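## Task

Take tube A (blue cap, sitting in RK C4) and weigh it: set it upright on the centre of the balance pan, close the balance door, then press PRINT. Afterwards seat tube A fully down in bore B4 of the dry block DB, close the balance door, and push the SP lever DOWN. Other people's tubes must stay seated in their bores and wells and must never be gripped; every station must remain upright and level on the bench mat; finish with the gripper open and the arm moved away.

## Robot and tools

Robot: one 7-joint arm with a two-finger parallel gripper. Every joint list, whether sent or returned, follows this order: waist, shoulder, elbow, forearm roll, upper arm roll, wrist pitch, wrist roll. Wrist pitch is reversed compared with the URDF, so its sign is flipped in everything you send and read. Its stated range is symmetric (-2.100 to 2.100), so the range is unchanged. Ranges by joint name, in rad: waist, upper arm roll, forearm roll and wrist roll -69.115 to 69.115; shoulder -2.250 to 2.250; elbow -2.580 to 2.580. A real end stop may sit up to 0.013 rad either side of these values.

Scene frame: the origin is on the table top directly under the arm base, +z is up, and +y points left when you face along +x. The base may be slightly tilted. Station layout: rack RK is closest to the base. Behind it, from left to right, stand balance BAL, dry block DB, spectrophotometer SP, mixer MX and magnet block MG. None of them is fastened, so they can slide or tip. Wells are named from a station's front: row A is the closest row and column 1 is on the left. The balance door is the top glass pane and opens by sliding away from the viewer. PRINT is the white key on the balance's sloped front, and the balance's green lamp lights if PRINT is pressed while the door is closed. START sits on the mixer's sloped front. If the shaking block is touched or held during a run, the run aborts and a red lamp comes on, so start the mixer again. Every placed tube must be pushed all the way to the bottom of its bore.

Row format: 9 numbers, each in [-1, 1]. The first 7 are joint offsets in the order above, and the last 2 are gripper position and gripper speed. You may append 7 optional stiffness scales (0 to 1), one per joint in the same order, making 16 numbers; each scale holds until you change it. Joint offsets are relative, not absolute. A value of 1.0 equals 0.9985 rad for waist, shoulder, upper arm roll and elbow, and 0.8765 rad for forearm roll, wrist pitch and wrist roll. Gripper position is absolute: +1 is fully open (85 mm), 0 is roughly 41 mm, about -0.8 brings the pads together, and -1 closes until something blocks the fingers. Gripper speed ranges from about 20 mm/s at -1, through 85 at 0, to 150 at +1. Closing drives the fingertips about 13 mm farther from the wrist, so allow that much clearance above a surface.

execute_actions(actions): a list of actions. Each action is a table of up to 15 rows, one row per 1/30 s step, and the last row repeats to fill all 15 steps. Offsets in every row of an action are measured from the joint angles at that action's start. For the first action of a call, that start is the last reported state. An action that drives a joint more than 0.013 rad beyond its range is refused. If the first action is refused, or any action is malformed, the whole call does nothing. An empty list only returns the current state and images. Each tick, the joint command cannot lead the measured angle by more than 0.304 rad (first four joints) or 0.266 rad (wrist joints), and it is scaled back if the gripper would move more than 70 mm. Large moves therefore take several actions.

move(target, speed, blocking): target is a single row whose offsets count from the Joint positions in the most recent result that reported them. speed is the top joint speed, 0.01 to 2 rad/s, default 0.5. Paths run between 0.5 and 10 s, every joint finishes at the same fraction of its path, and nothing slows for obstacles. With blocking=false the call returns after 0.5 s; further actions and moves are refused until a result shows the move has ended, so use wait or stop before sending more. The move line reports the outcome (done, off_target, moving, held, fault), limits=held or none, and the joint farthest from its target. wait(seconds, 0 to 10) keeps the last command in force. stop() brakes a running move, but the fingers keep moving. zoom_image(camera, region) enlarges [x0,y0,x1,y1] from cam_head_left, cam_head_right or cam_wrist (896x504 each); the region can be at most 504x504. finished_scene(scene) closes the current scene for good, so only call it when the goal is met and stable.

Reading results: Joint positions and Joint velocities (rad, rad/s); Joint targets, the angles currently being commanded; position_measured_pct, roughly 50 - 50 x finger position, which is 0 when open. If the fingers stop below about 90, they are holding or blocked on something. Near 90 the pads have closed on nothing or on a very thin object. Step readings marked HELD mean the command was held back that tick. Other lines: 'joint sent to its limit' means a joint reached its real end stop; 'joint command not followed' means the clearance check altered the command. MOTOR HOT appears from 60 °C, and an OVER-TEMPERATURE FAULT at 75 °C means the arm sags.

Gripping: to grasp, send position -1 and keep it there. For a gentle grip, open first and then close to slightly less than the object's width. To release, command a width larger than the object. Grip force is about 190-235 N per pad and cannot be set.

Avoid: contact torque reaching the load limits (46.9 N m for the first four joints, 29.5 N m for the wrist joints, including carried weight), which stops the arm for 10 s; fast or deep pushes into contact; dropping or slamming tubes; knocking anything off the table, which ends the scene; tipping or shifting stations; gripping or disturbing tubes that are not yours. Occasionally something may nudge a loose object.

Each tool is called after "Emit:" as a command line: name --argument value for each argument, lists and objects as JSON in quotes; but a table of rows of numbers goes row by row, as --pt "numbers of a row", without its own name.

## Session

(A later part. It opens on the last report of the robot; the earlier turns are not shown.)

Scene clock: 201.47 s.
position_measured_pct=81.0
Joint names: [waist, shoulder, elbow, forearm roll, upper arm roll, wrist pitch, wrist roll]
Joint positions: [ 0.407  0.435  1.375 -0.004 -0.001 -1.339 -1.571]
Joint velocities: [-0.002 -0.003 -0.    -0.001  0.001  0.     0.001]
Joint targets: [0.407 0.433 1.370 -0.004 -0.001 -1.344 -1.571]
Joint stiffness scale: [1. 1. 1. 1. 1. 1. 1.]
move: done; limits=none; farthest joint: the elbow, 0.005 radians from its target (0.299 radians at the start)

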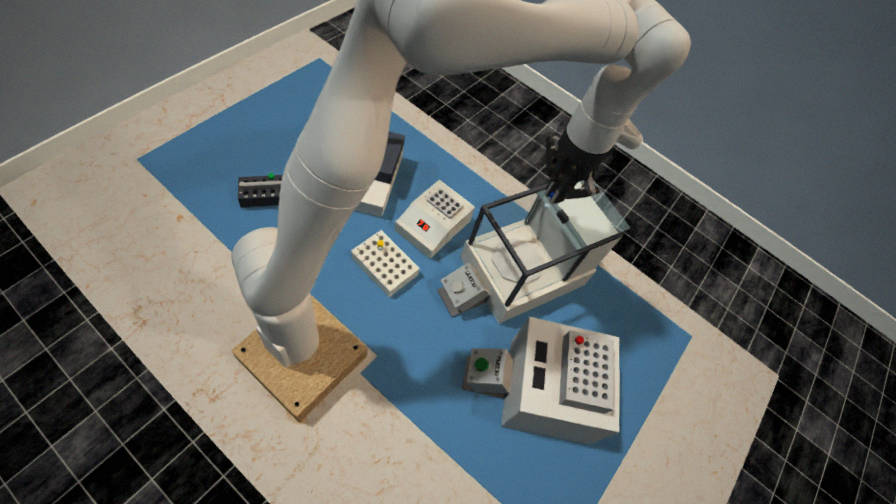

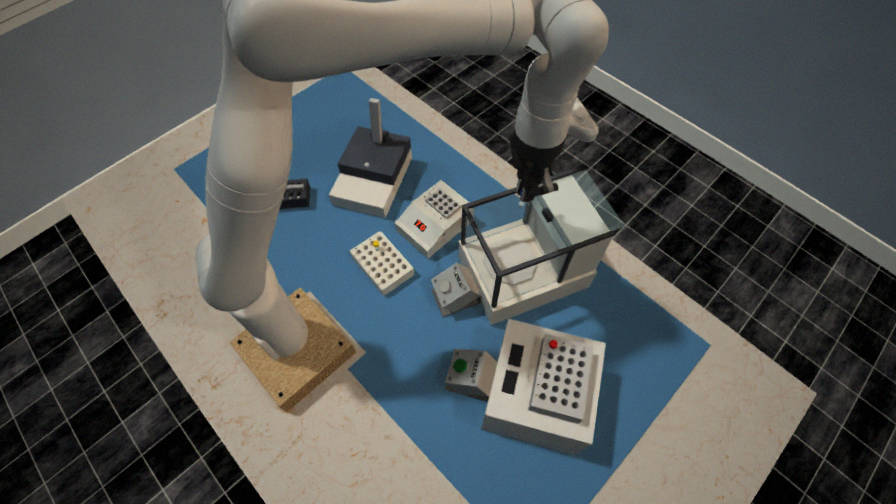

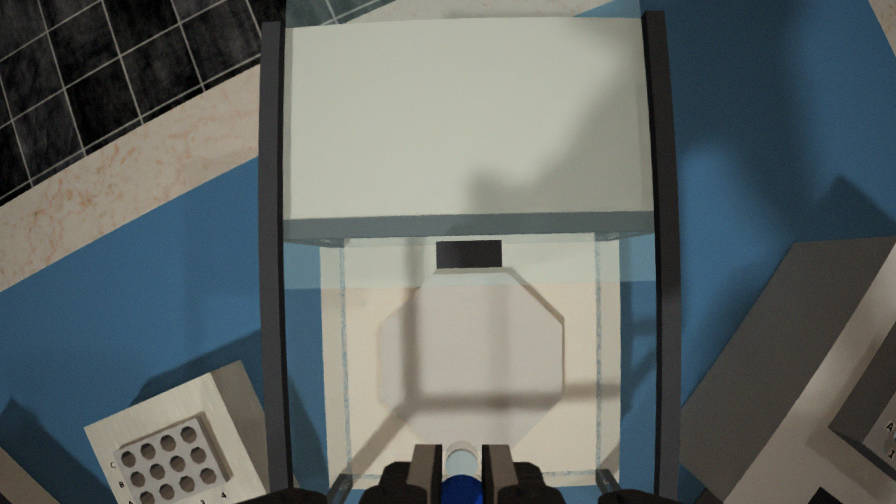

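Emit:
move --target '[-0.41,-0.097,0.172,0,0,0.089,0,-0.68,0]' --speed 0.35

Emit:
move --target '[0,0.169,0.25,0,0,0.475,0,-0.68,0]' --speed 0.3

Scene clock: 207.87 s.
position_measured_pct=81.0
Joint names: [waist, shoulder, elbow, forearm roll, upper arm roll, wrist pitch, wrist roll]
Joint positions: [ 0.     0.34   1.542 -0.004 -0.001 -1.266 -1.571]
Joint velocities: [-0.003  0.    -0.     0.001 -0.    -0.     0.   ]
Joint targets: [-0.003 0.338 1.547 -0.004 -0.001 -1.261 -1.571]
Joint stiffness scale: [1. 1. 1. 1. 1. 1. 1.]
move: done; limits=none; farthest joint: the elbow, 0.005 radians from its target (0.171 radians at the start)

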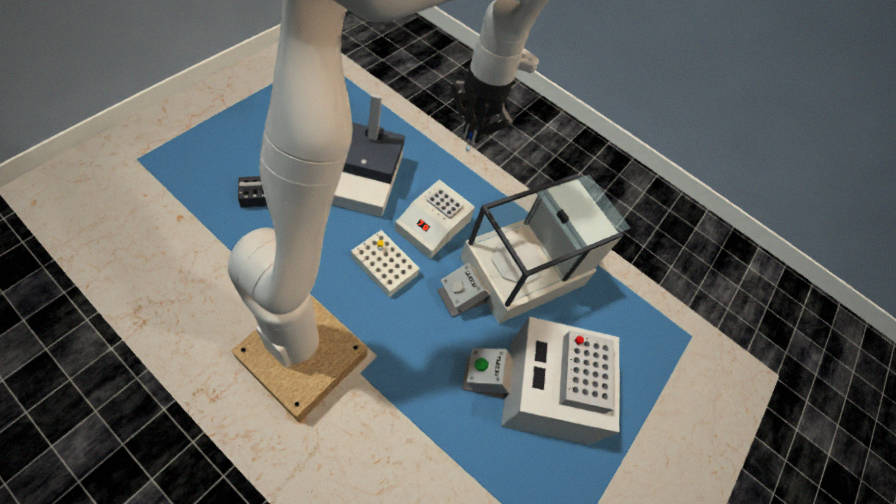

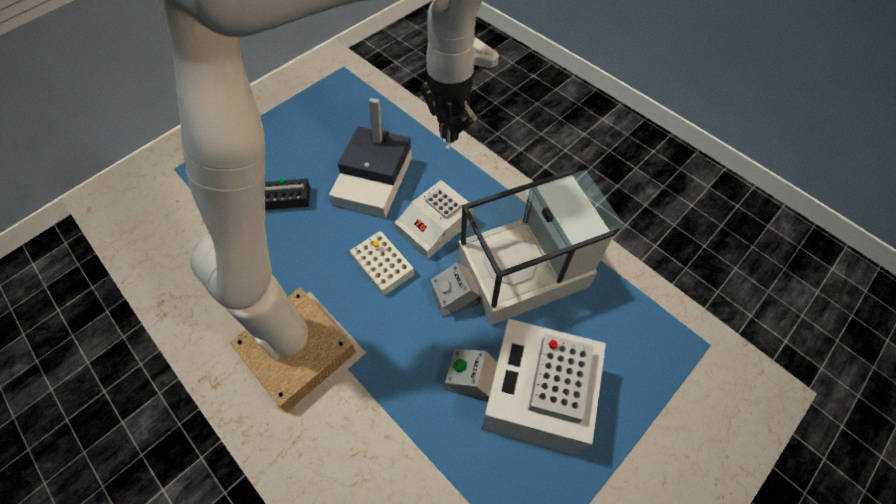

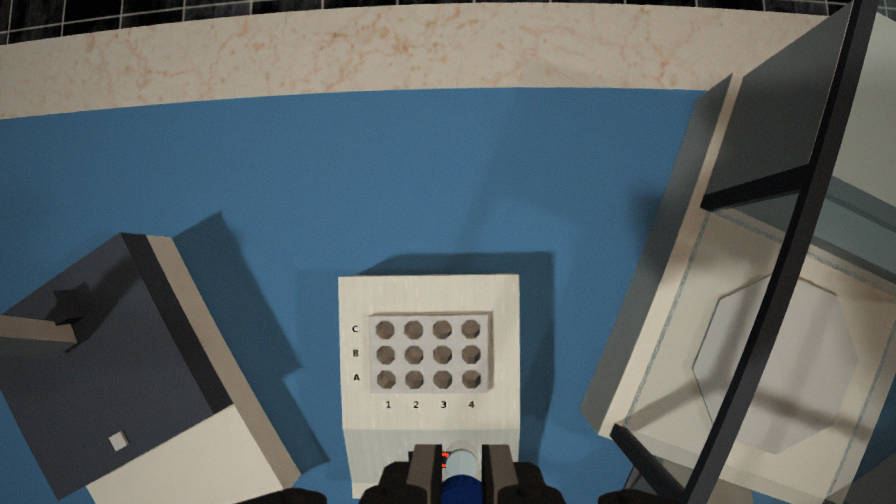

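Scene clock: 209.73 s.
position_measured_pct=81.0
Joint names: [waist, shoulder, elbow, forearm roll, upper arm roll, wrist pitch, wrist roll]
Joint positions: [ 0.     0.507  1.787 -0.004 -0.001 -0.855 -1.571]
Joint velocities: [ 0.001  0.003  0.001 -0.001  0.001  0.     0.001]
Joint targets: [0.000 0.509 1.792 -0.004 -0.001 -0.850 -1.571]
Joint stiffness scale: [1. 1. 1. 1. 1. 1. 1.]
move: done; limits=none; farthest joint: the elbow, 0.005 radians from its target (0.250 radians at the start)

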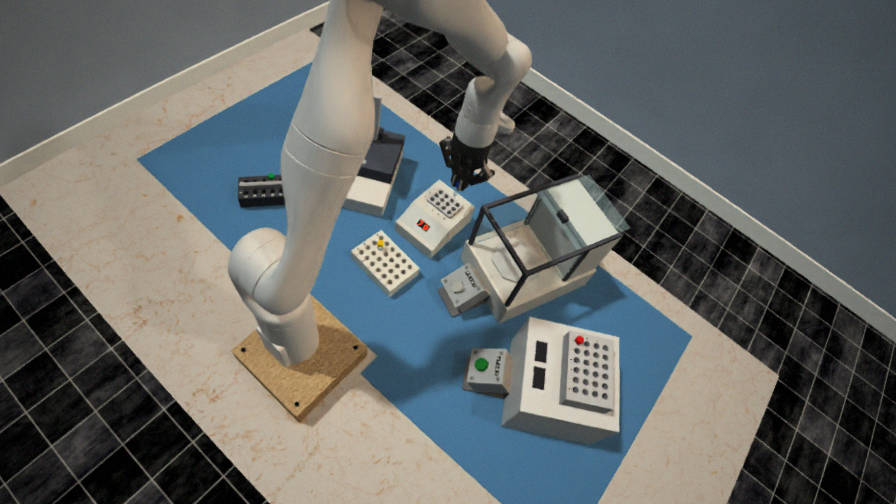

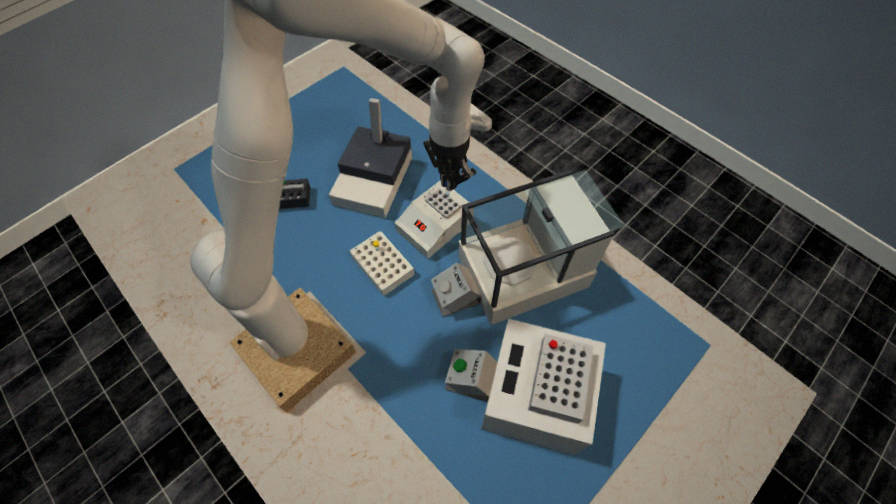

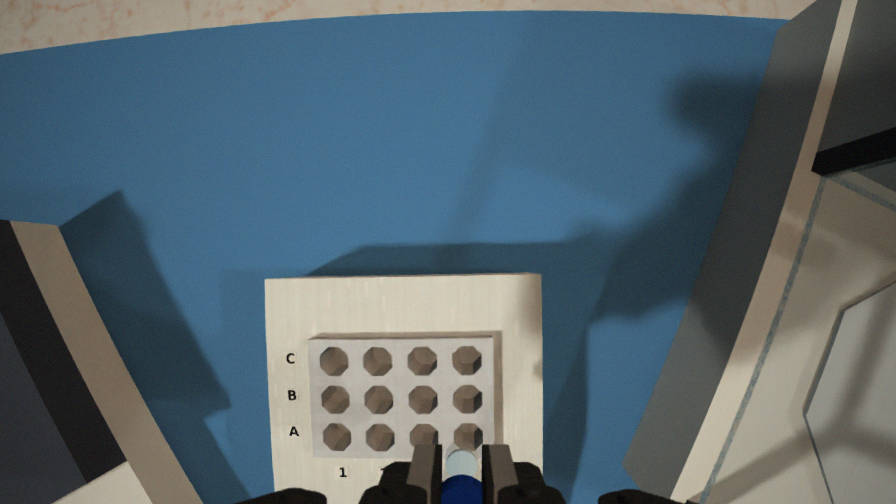

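Emit:
move --target '[0,0.076,0.029,0,0,0.118,0,-0.68,0]' --speed 0.12

Emit:
zoom_image --camera "cam_wrist" --region '[380,380,540,504]'

Scene clock: 216.80 s.
position_measured_pct=81.0
Joint names: [waist, shoulder, elbow, forearm roll, upper arm roll, wrist pitch, wrist roll]
Joint positions: [ 0.     0.58   1.811 -0.004 -0.001 -0.757 -1.571]
Joint velocities: [-0.001  0.003 -0.    -0.001 -0.001  0.001 -0.   ]
Joint targets: [0.000 0.583 1.816 -0.004 -0.001 -0.751 -1.571]
Joint stiffness scale: [1. 1. 1. 1. 1. 1. 1.]
move: done; limits=none; farthest joint: the elbow, 0.005 radians from its target (0.029 radians at the start)

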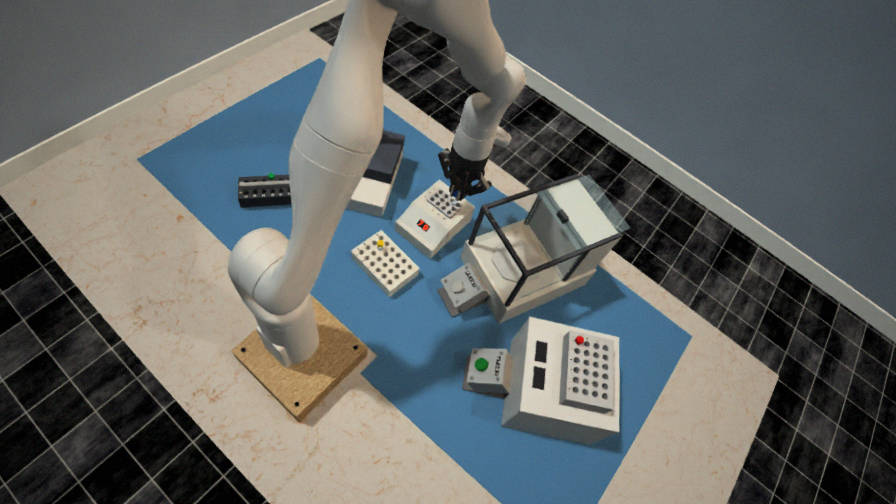

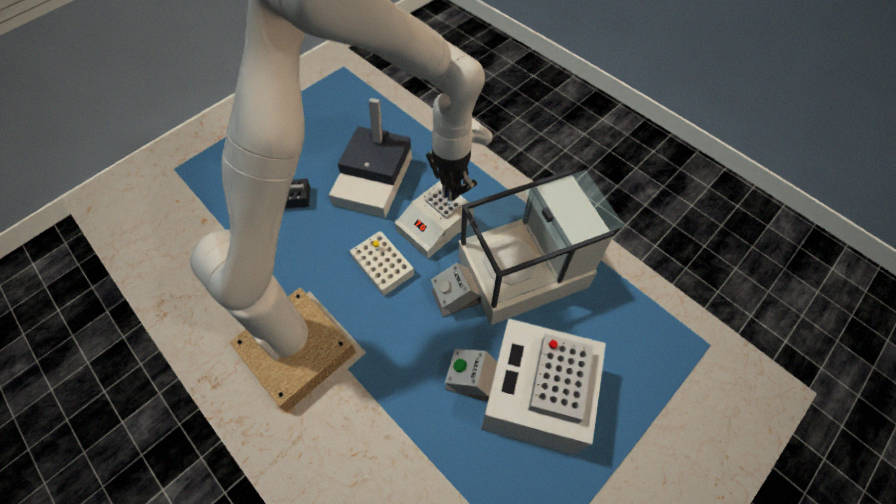

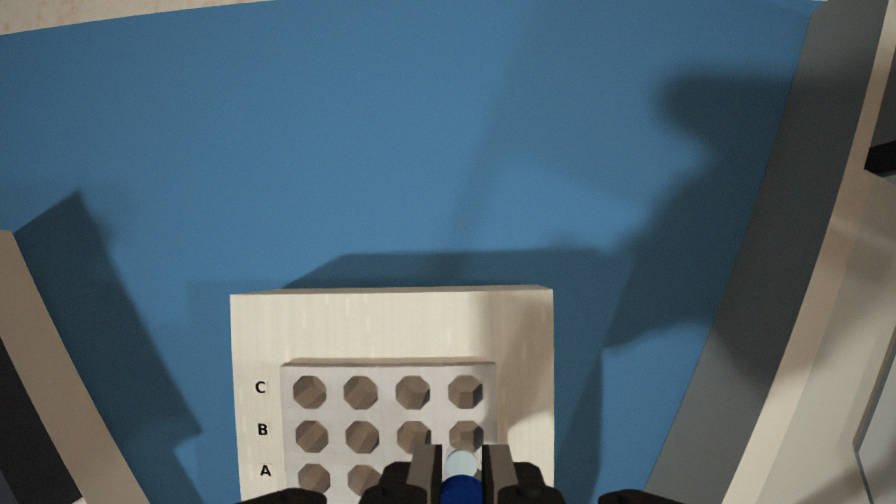

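Region (380, 380, 540, 504) of cam_wrist's 896x504 image, scaled by 3.150; it fills the top 391 rows of this view, and the rest is white.

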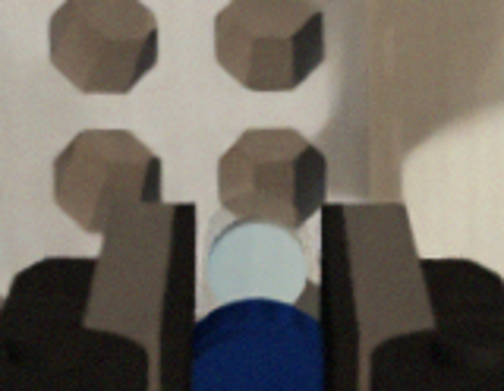

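Emit:
move --target '[0.006,0.017,-0.015,0,0,0.009,0,-0.68,0]' --speed 0.04

Emit:
zoom_image --camera "cam_wrist" --region '[380,380,540,504]'

Scene clock: 223.50 s.
position_measured_pct=81.0
Joint names: [waist, shoulder, elbow, forearm roll, upper arm roll, wrist pitch, wrist roll]
Joint positions: [ 0.004  0.595  1.801 -0.004 -0.001 -0.754 -1.571]
Joint velocities: [ 0.     0.003 -0.001  0.     0.001  0.    -0.   ]
Joint targets: [0.006 0.597 1.796 -0.004 -0.001 -0.749 -1.571]
Joint stiffness scale: [1. 1. 1. 1. 1. 1. 1.]
move: done; limits=none; farthest joint: the elbow, 0.005 radians from its target (0.015 radians at the start)

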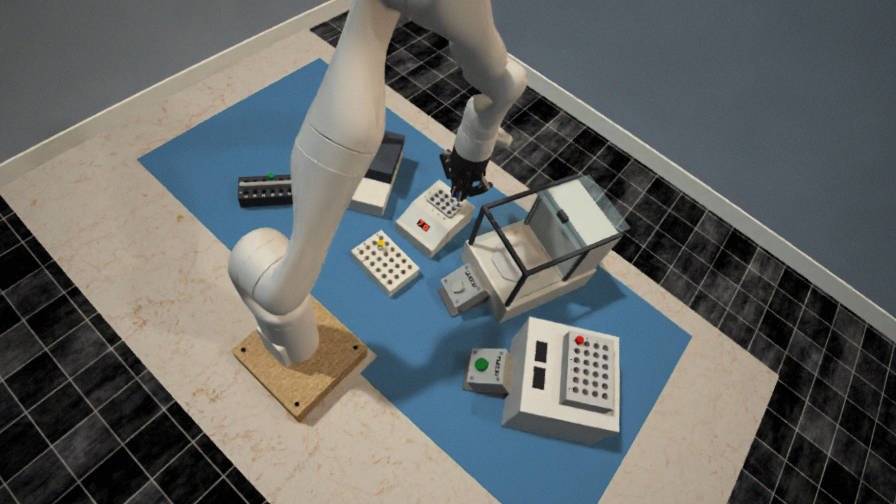

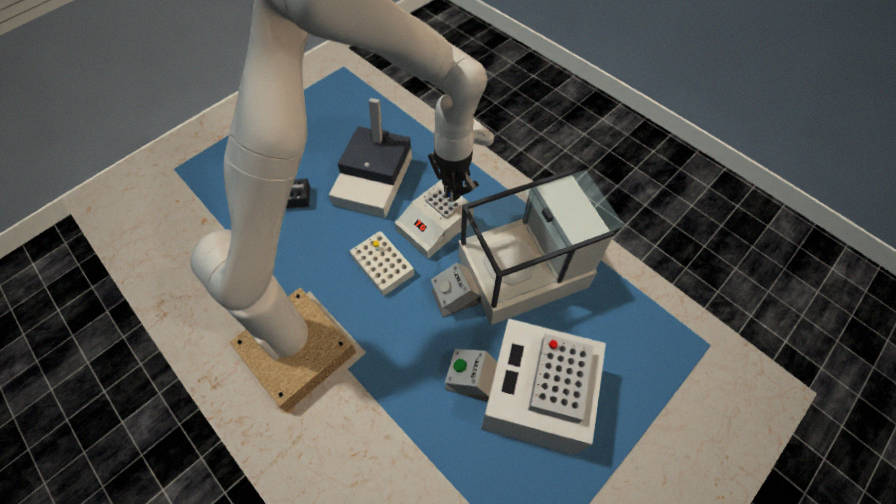

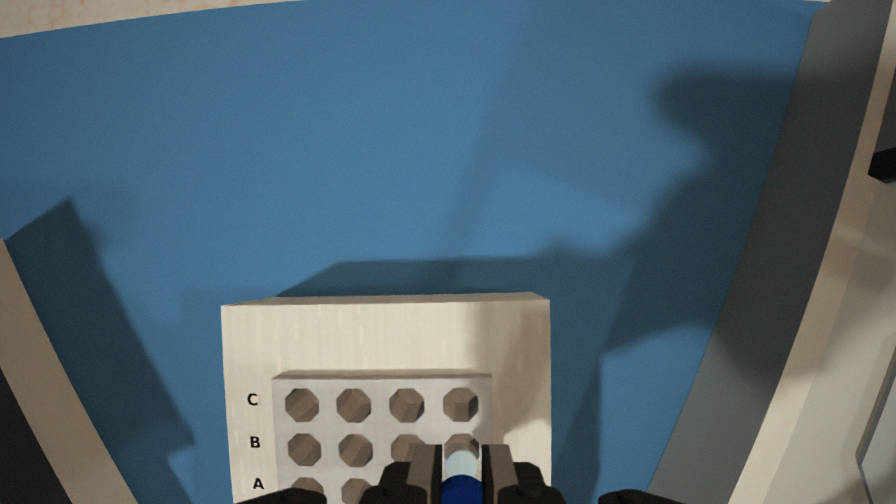

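Region (380, 380, 540, 504) of cam_wrist's 896x504 image, scaled by 3.150; it fills the top 391 rows of this view, and the rest is white.

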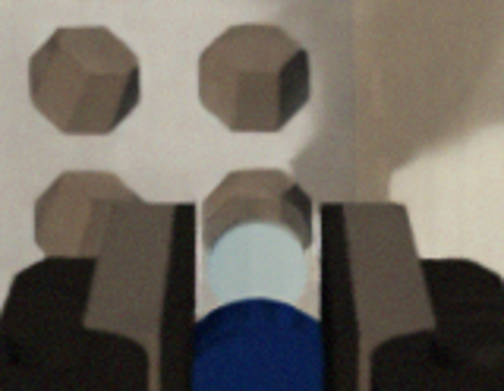

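Emit:
move --target '[0,0.015,0,0,0,0.02,0,-0.68,0]' --speed 0.03

Emit:
zoom_image --camera "cam_wrist" --region '[380,380,540,504]'

Scene clock: 227.43 s.
position_measured_pct=81.0
Joint names: [waist, shoulder, elbow, forearm roll, upper arm roll, wrist pitch, wrist roll]
Joint positions: [ 0.004  0.608  1.801 -0.004 -0.001 -0.741 -1.571]
Joint velocities: [-0.001  0.005 -0.     0.     0.     0.    -0.   ]
Joint targets: [0.004 0.610 1.801 -0.004 -0.001 -0.736 -1.571]
Joint stiffness scale: [1. 1. 1. 1. 1. 1. 1.]
move: done; limits=none; farthest joint: the wrist pitch, 0.005 radians from its target (0.017 radians at the start)

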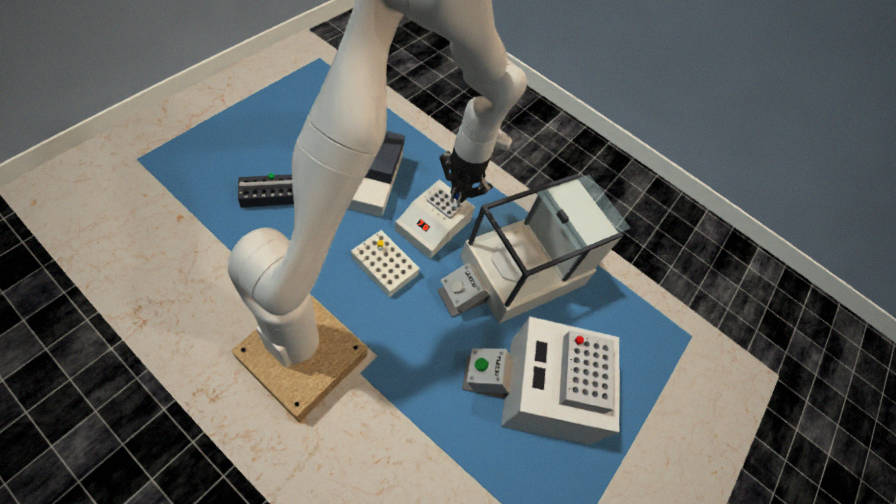

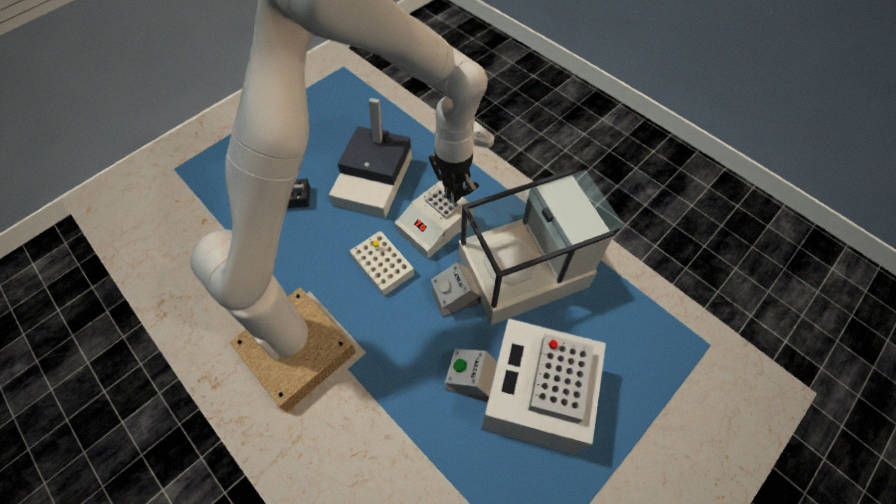

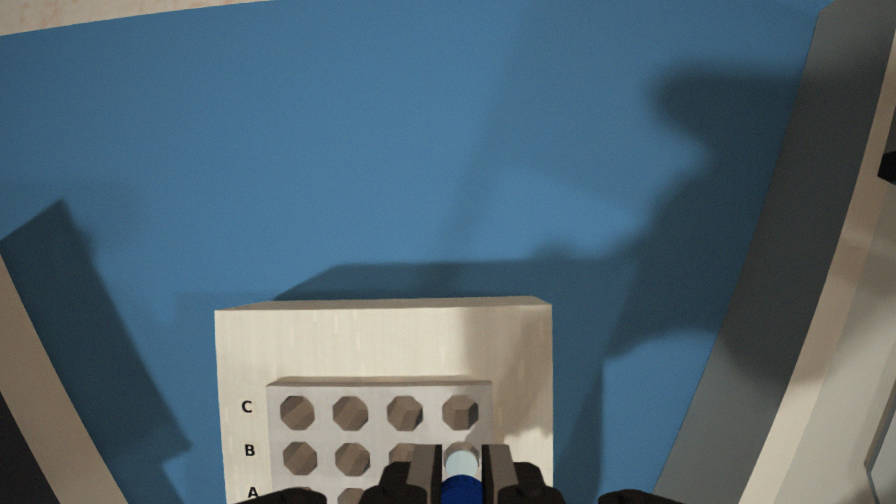

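Region (380, 380, 540, 504) of cam_wrist's 896x504 image, scaled by 3.150; it fills the top 391 rows of this view, and the rest is white.

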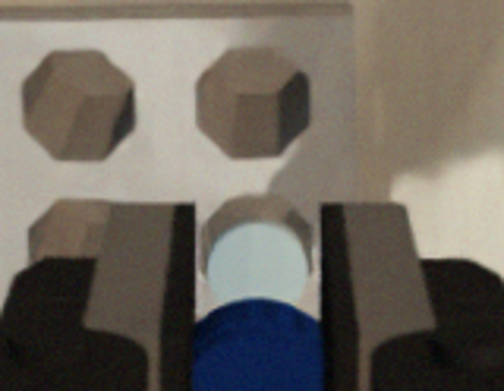

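Emit:
move --target '[0,0.048,0.02,0,0,0.079,0,-0.68,0]' --speed 0.03

Scene clock: 236.17 s.
position_measured_pct=81.0
Joint names: [waist, shoulder, elbow, forearm roll, upper arm roll, wrist pitch, wrist roll]
Joint positions: [ 0.004  0.63   1.802 -0.004 -0.001 -0.664 -1.571]
Joint velocities: [-0.     0.001 -0.001 -0.001 -0.     0.    -0.   ]
Joint targets: [0.004 0.656 1.821 -0.004 -0.001 -0.672 -1.571]
Joint stiffness scale: [1. 1. 1. 1. 1. 1. 1.]
move: off_target; limits=none; farthest joint: the shoulder, 0.026 radians from its target (0.048 radians at the start)

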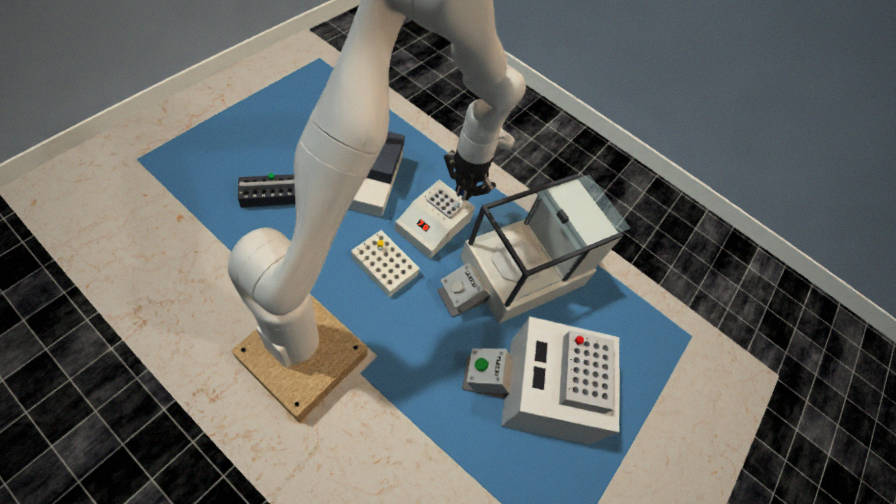

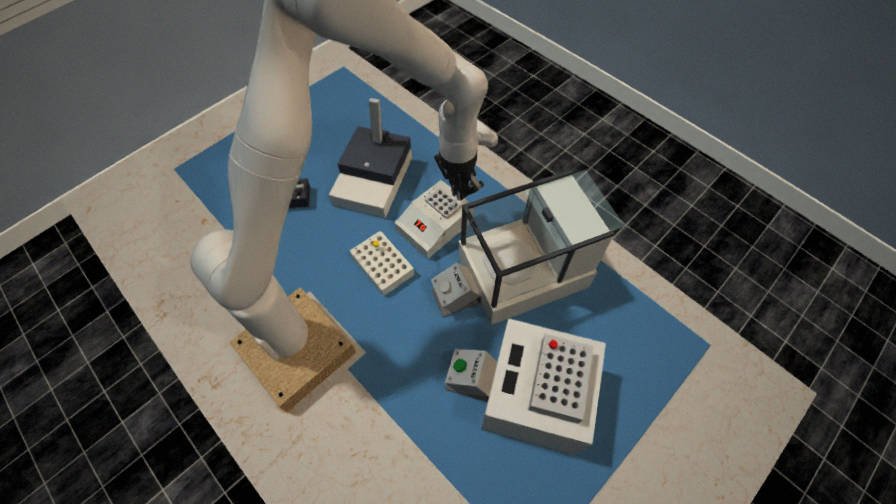

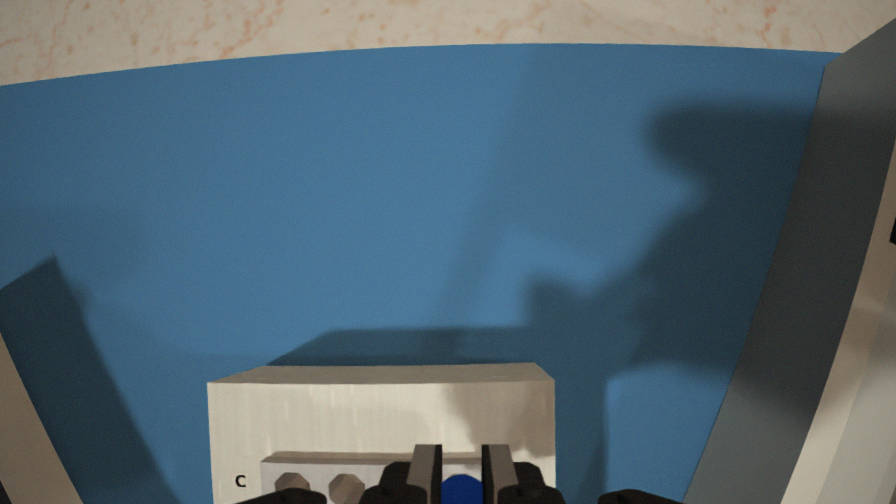

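Emit:
move --target '[0,-0.038,0,0,0,-0.11,0,-0.68,0]' --speed 0.05

Emit:
zoom_image --camera "cam_head_left" --region '[410,150,510,230]'

Emit:
zoom_image --camera "cam_wrist" --region '[380,380,540,504]'

Scene clock: 241.87 s.
position_measured_pct=81.0
Joint names: [waist, shoulder, elbow, forearm roll, upper arm roll, wrist pitch, wrist roll]
Joint positions: [ 0.004  0.594  1.801 -0.004 -0.001 -0.755 -1.571]
Joint velocities: [-0.001 -0.002 -0.001  0.001  0.    -0.001  0.001]
Joint targets: [0.004 0.592 1.802 -0.004 -0.001 -0.761 -1.571]
Joint stiffness scale: [1. 1. 1. 1. 1. 1. 1.]
move: done; limits=none; farthest joint: the wrist pitch, 0.005 radians from its target (0.096 radians at the start)

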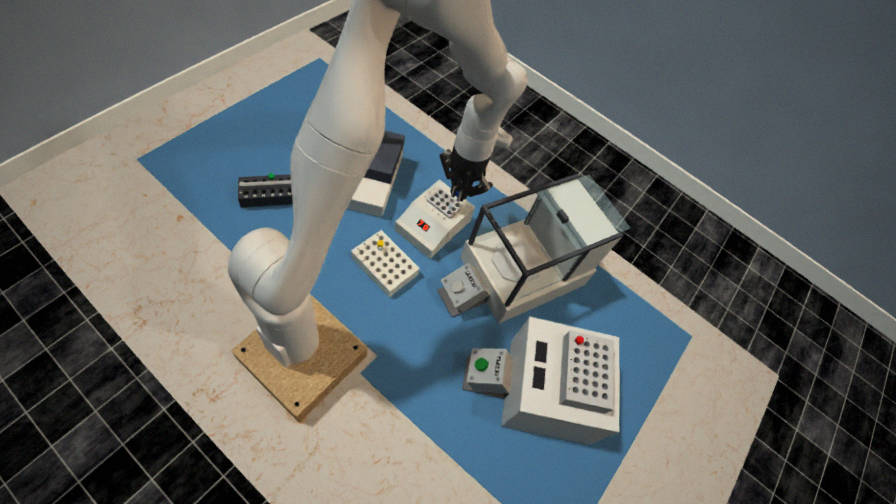

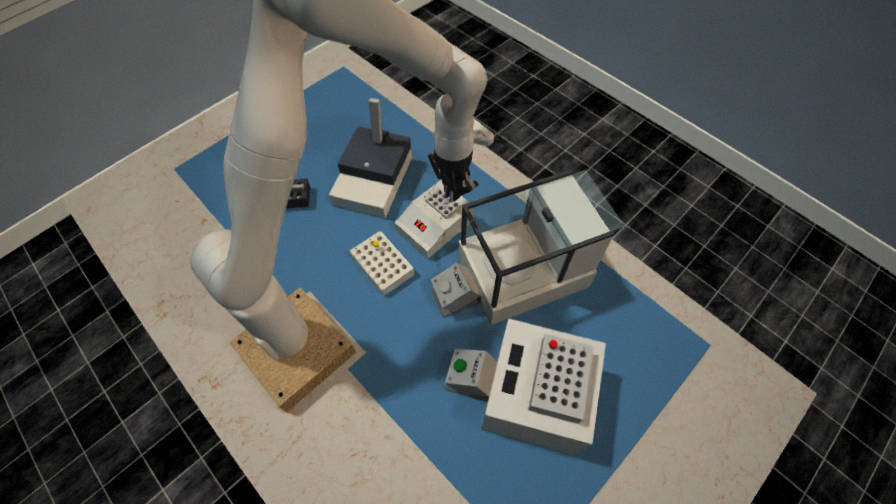

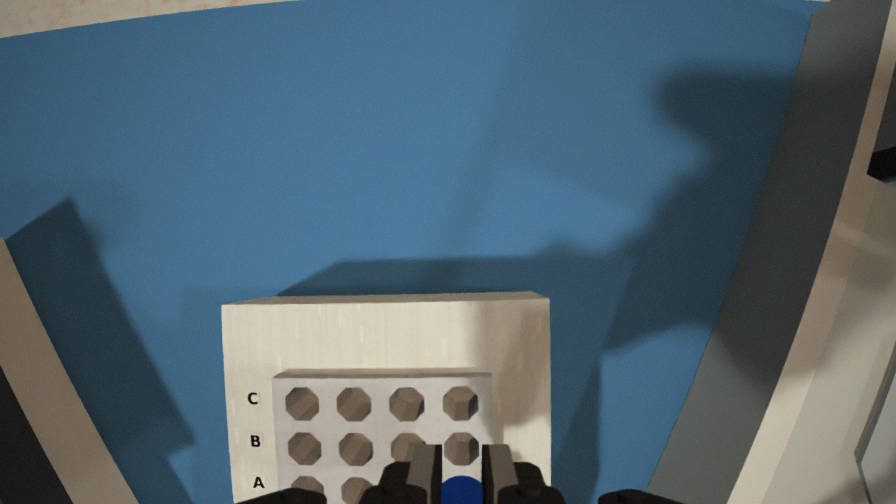

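Region (410, 150, 510, 230) of cam_head_left's 896x504 image, scaled by 5.040, with more detail than that image has; it fills the top 403 rows of this view, and the rest is white.

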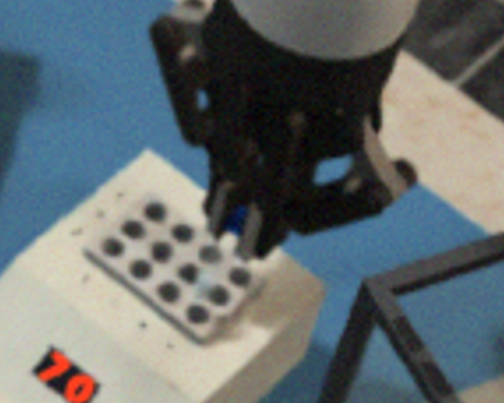

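Region (380, 380, 540, 504) of cam_wrist's 896x504 image, scaled by 3.150; it fills the top 391 rows of this view, and the rest is white.

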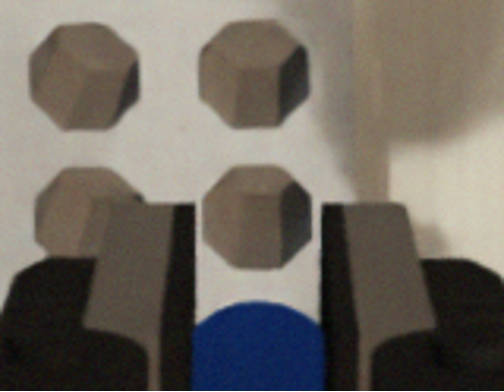

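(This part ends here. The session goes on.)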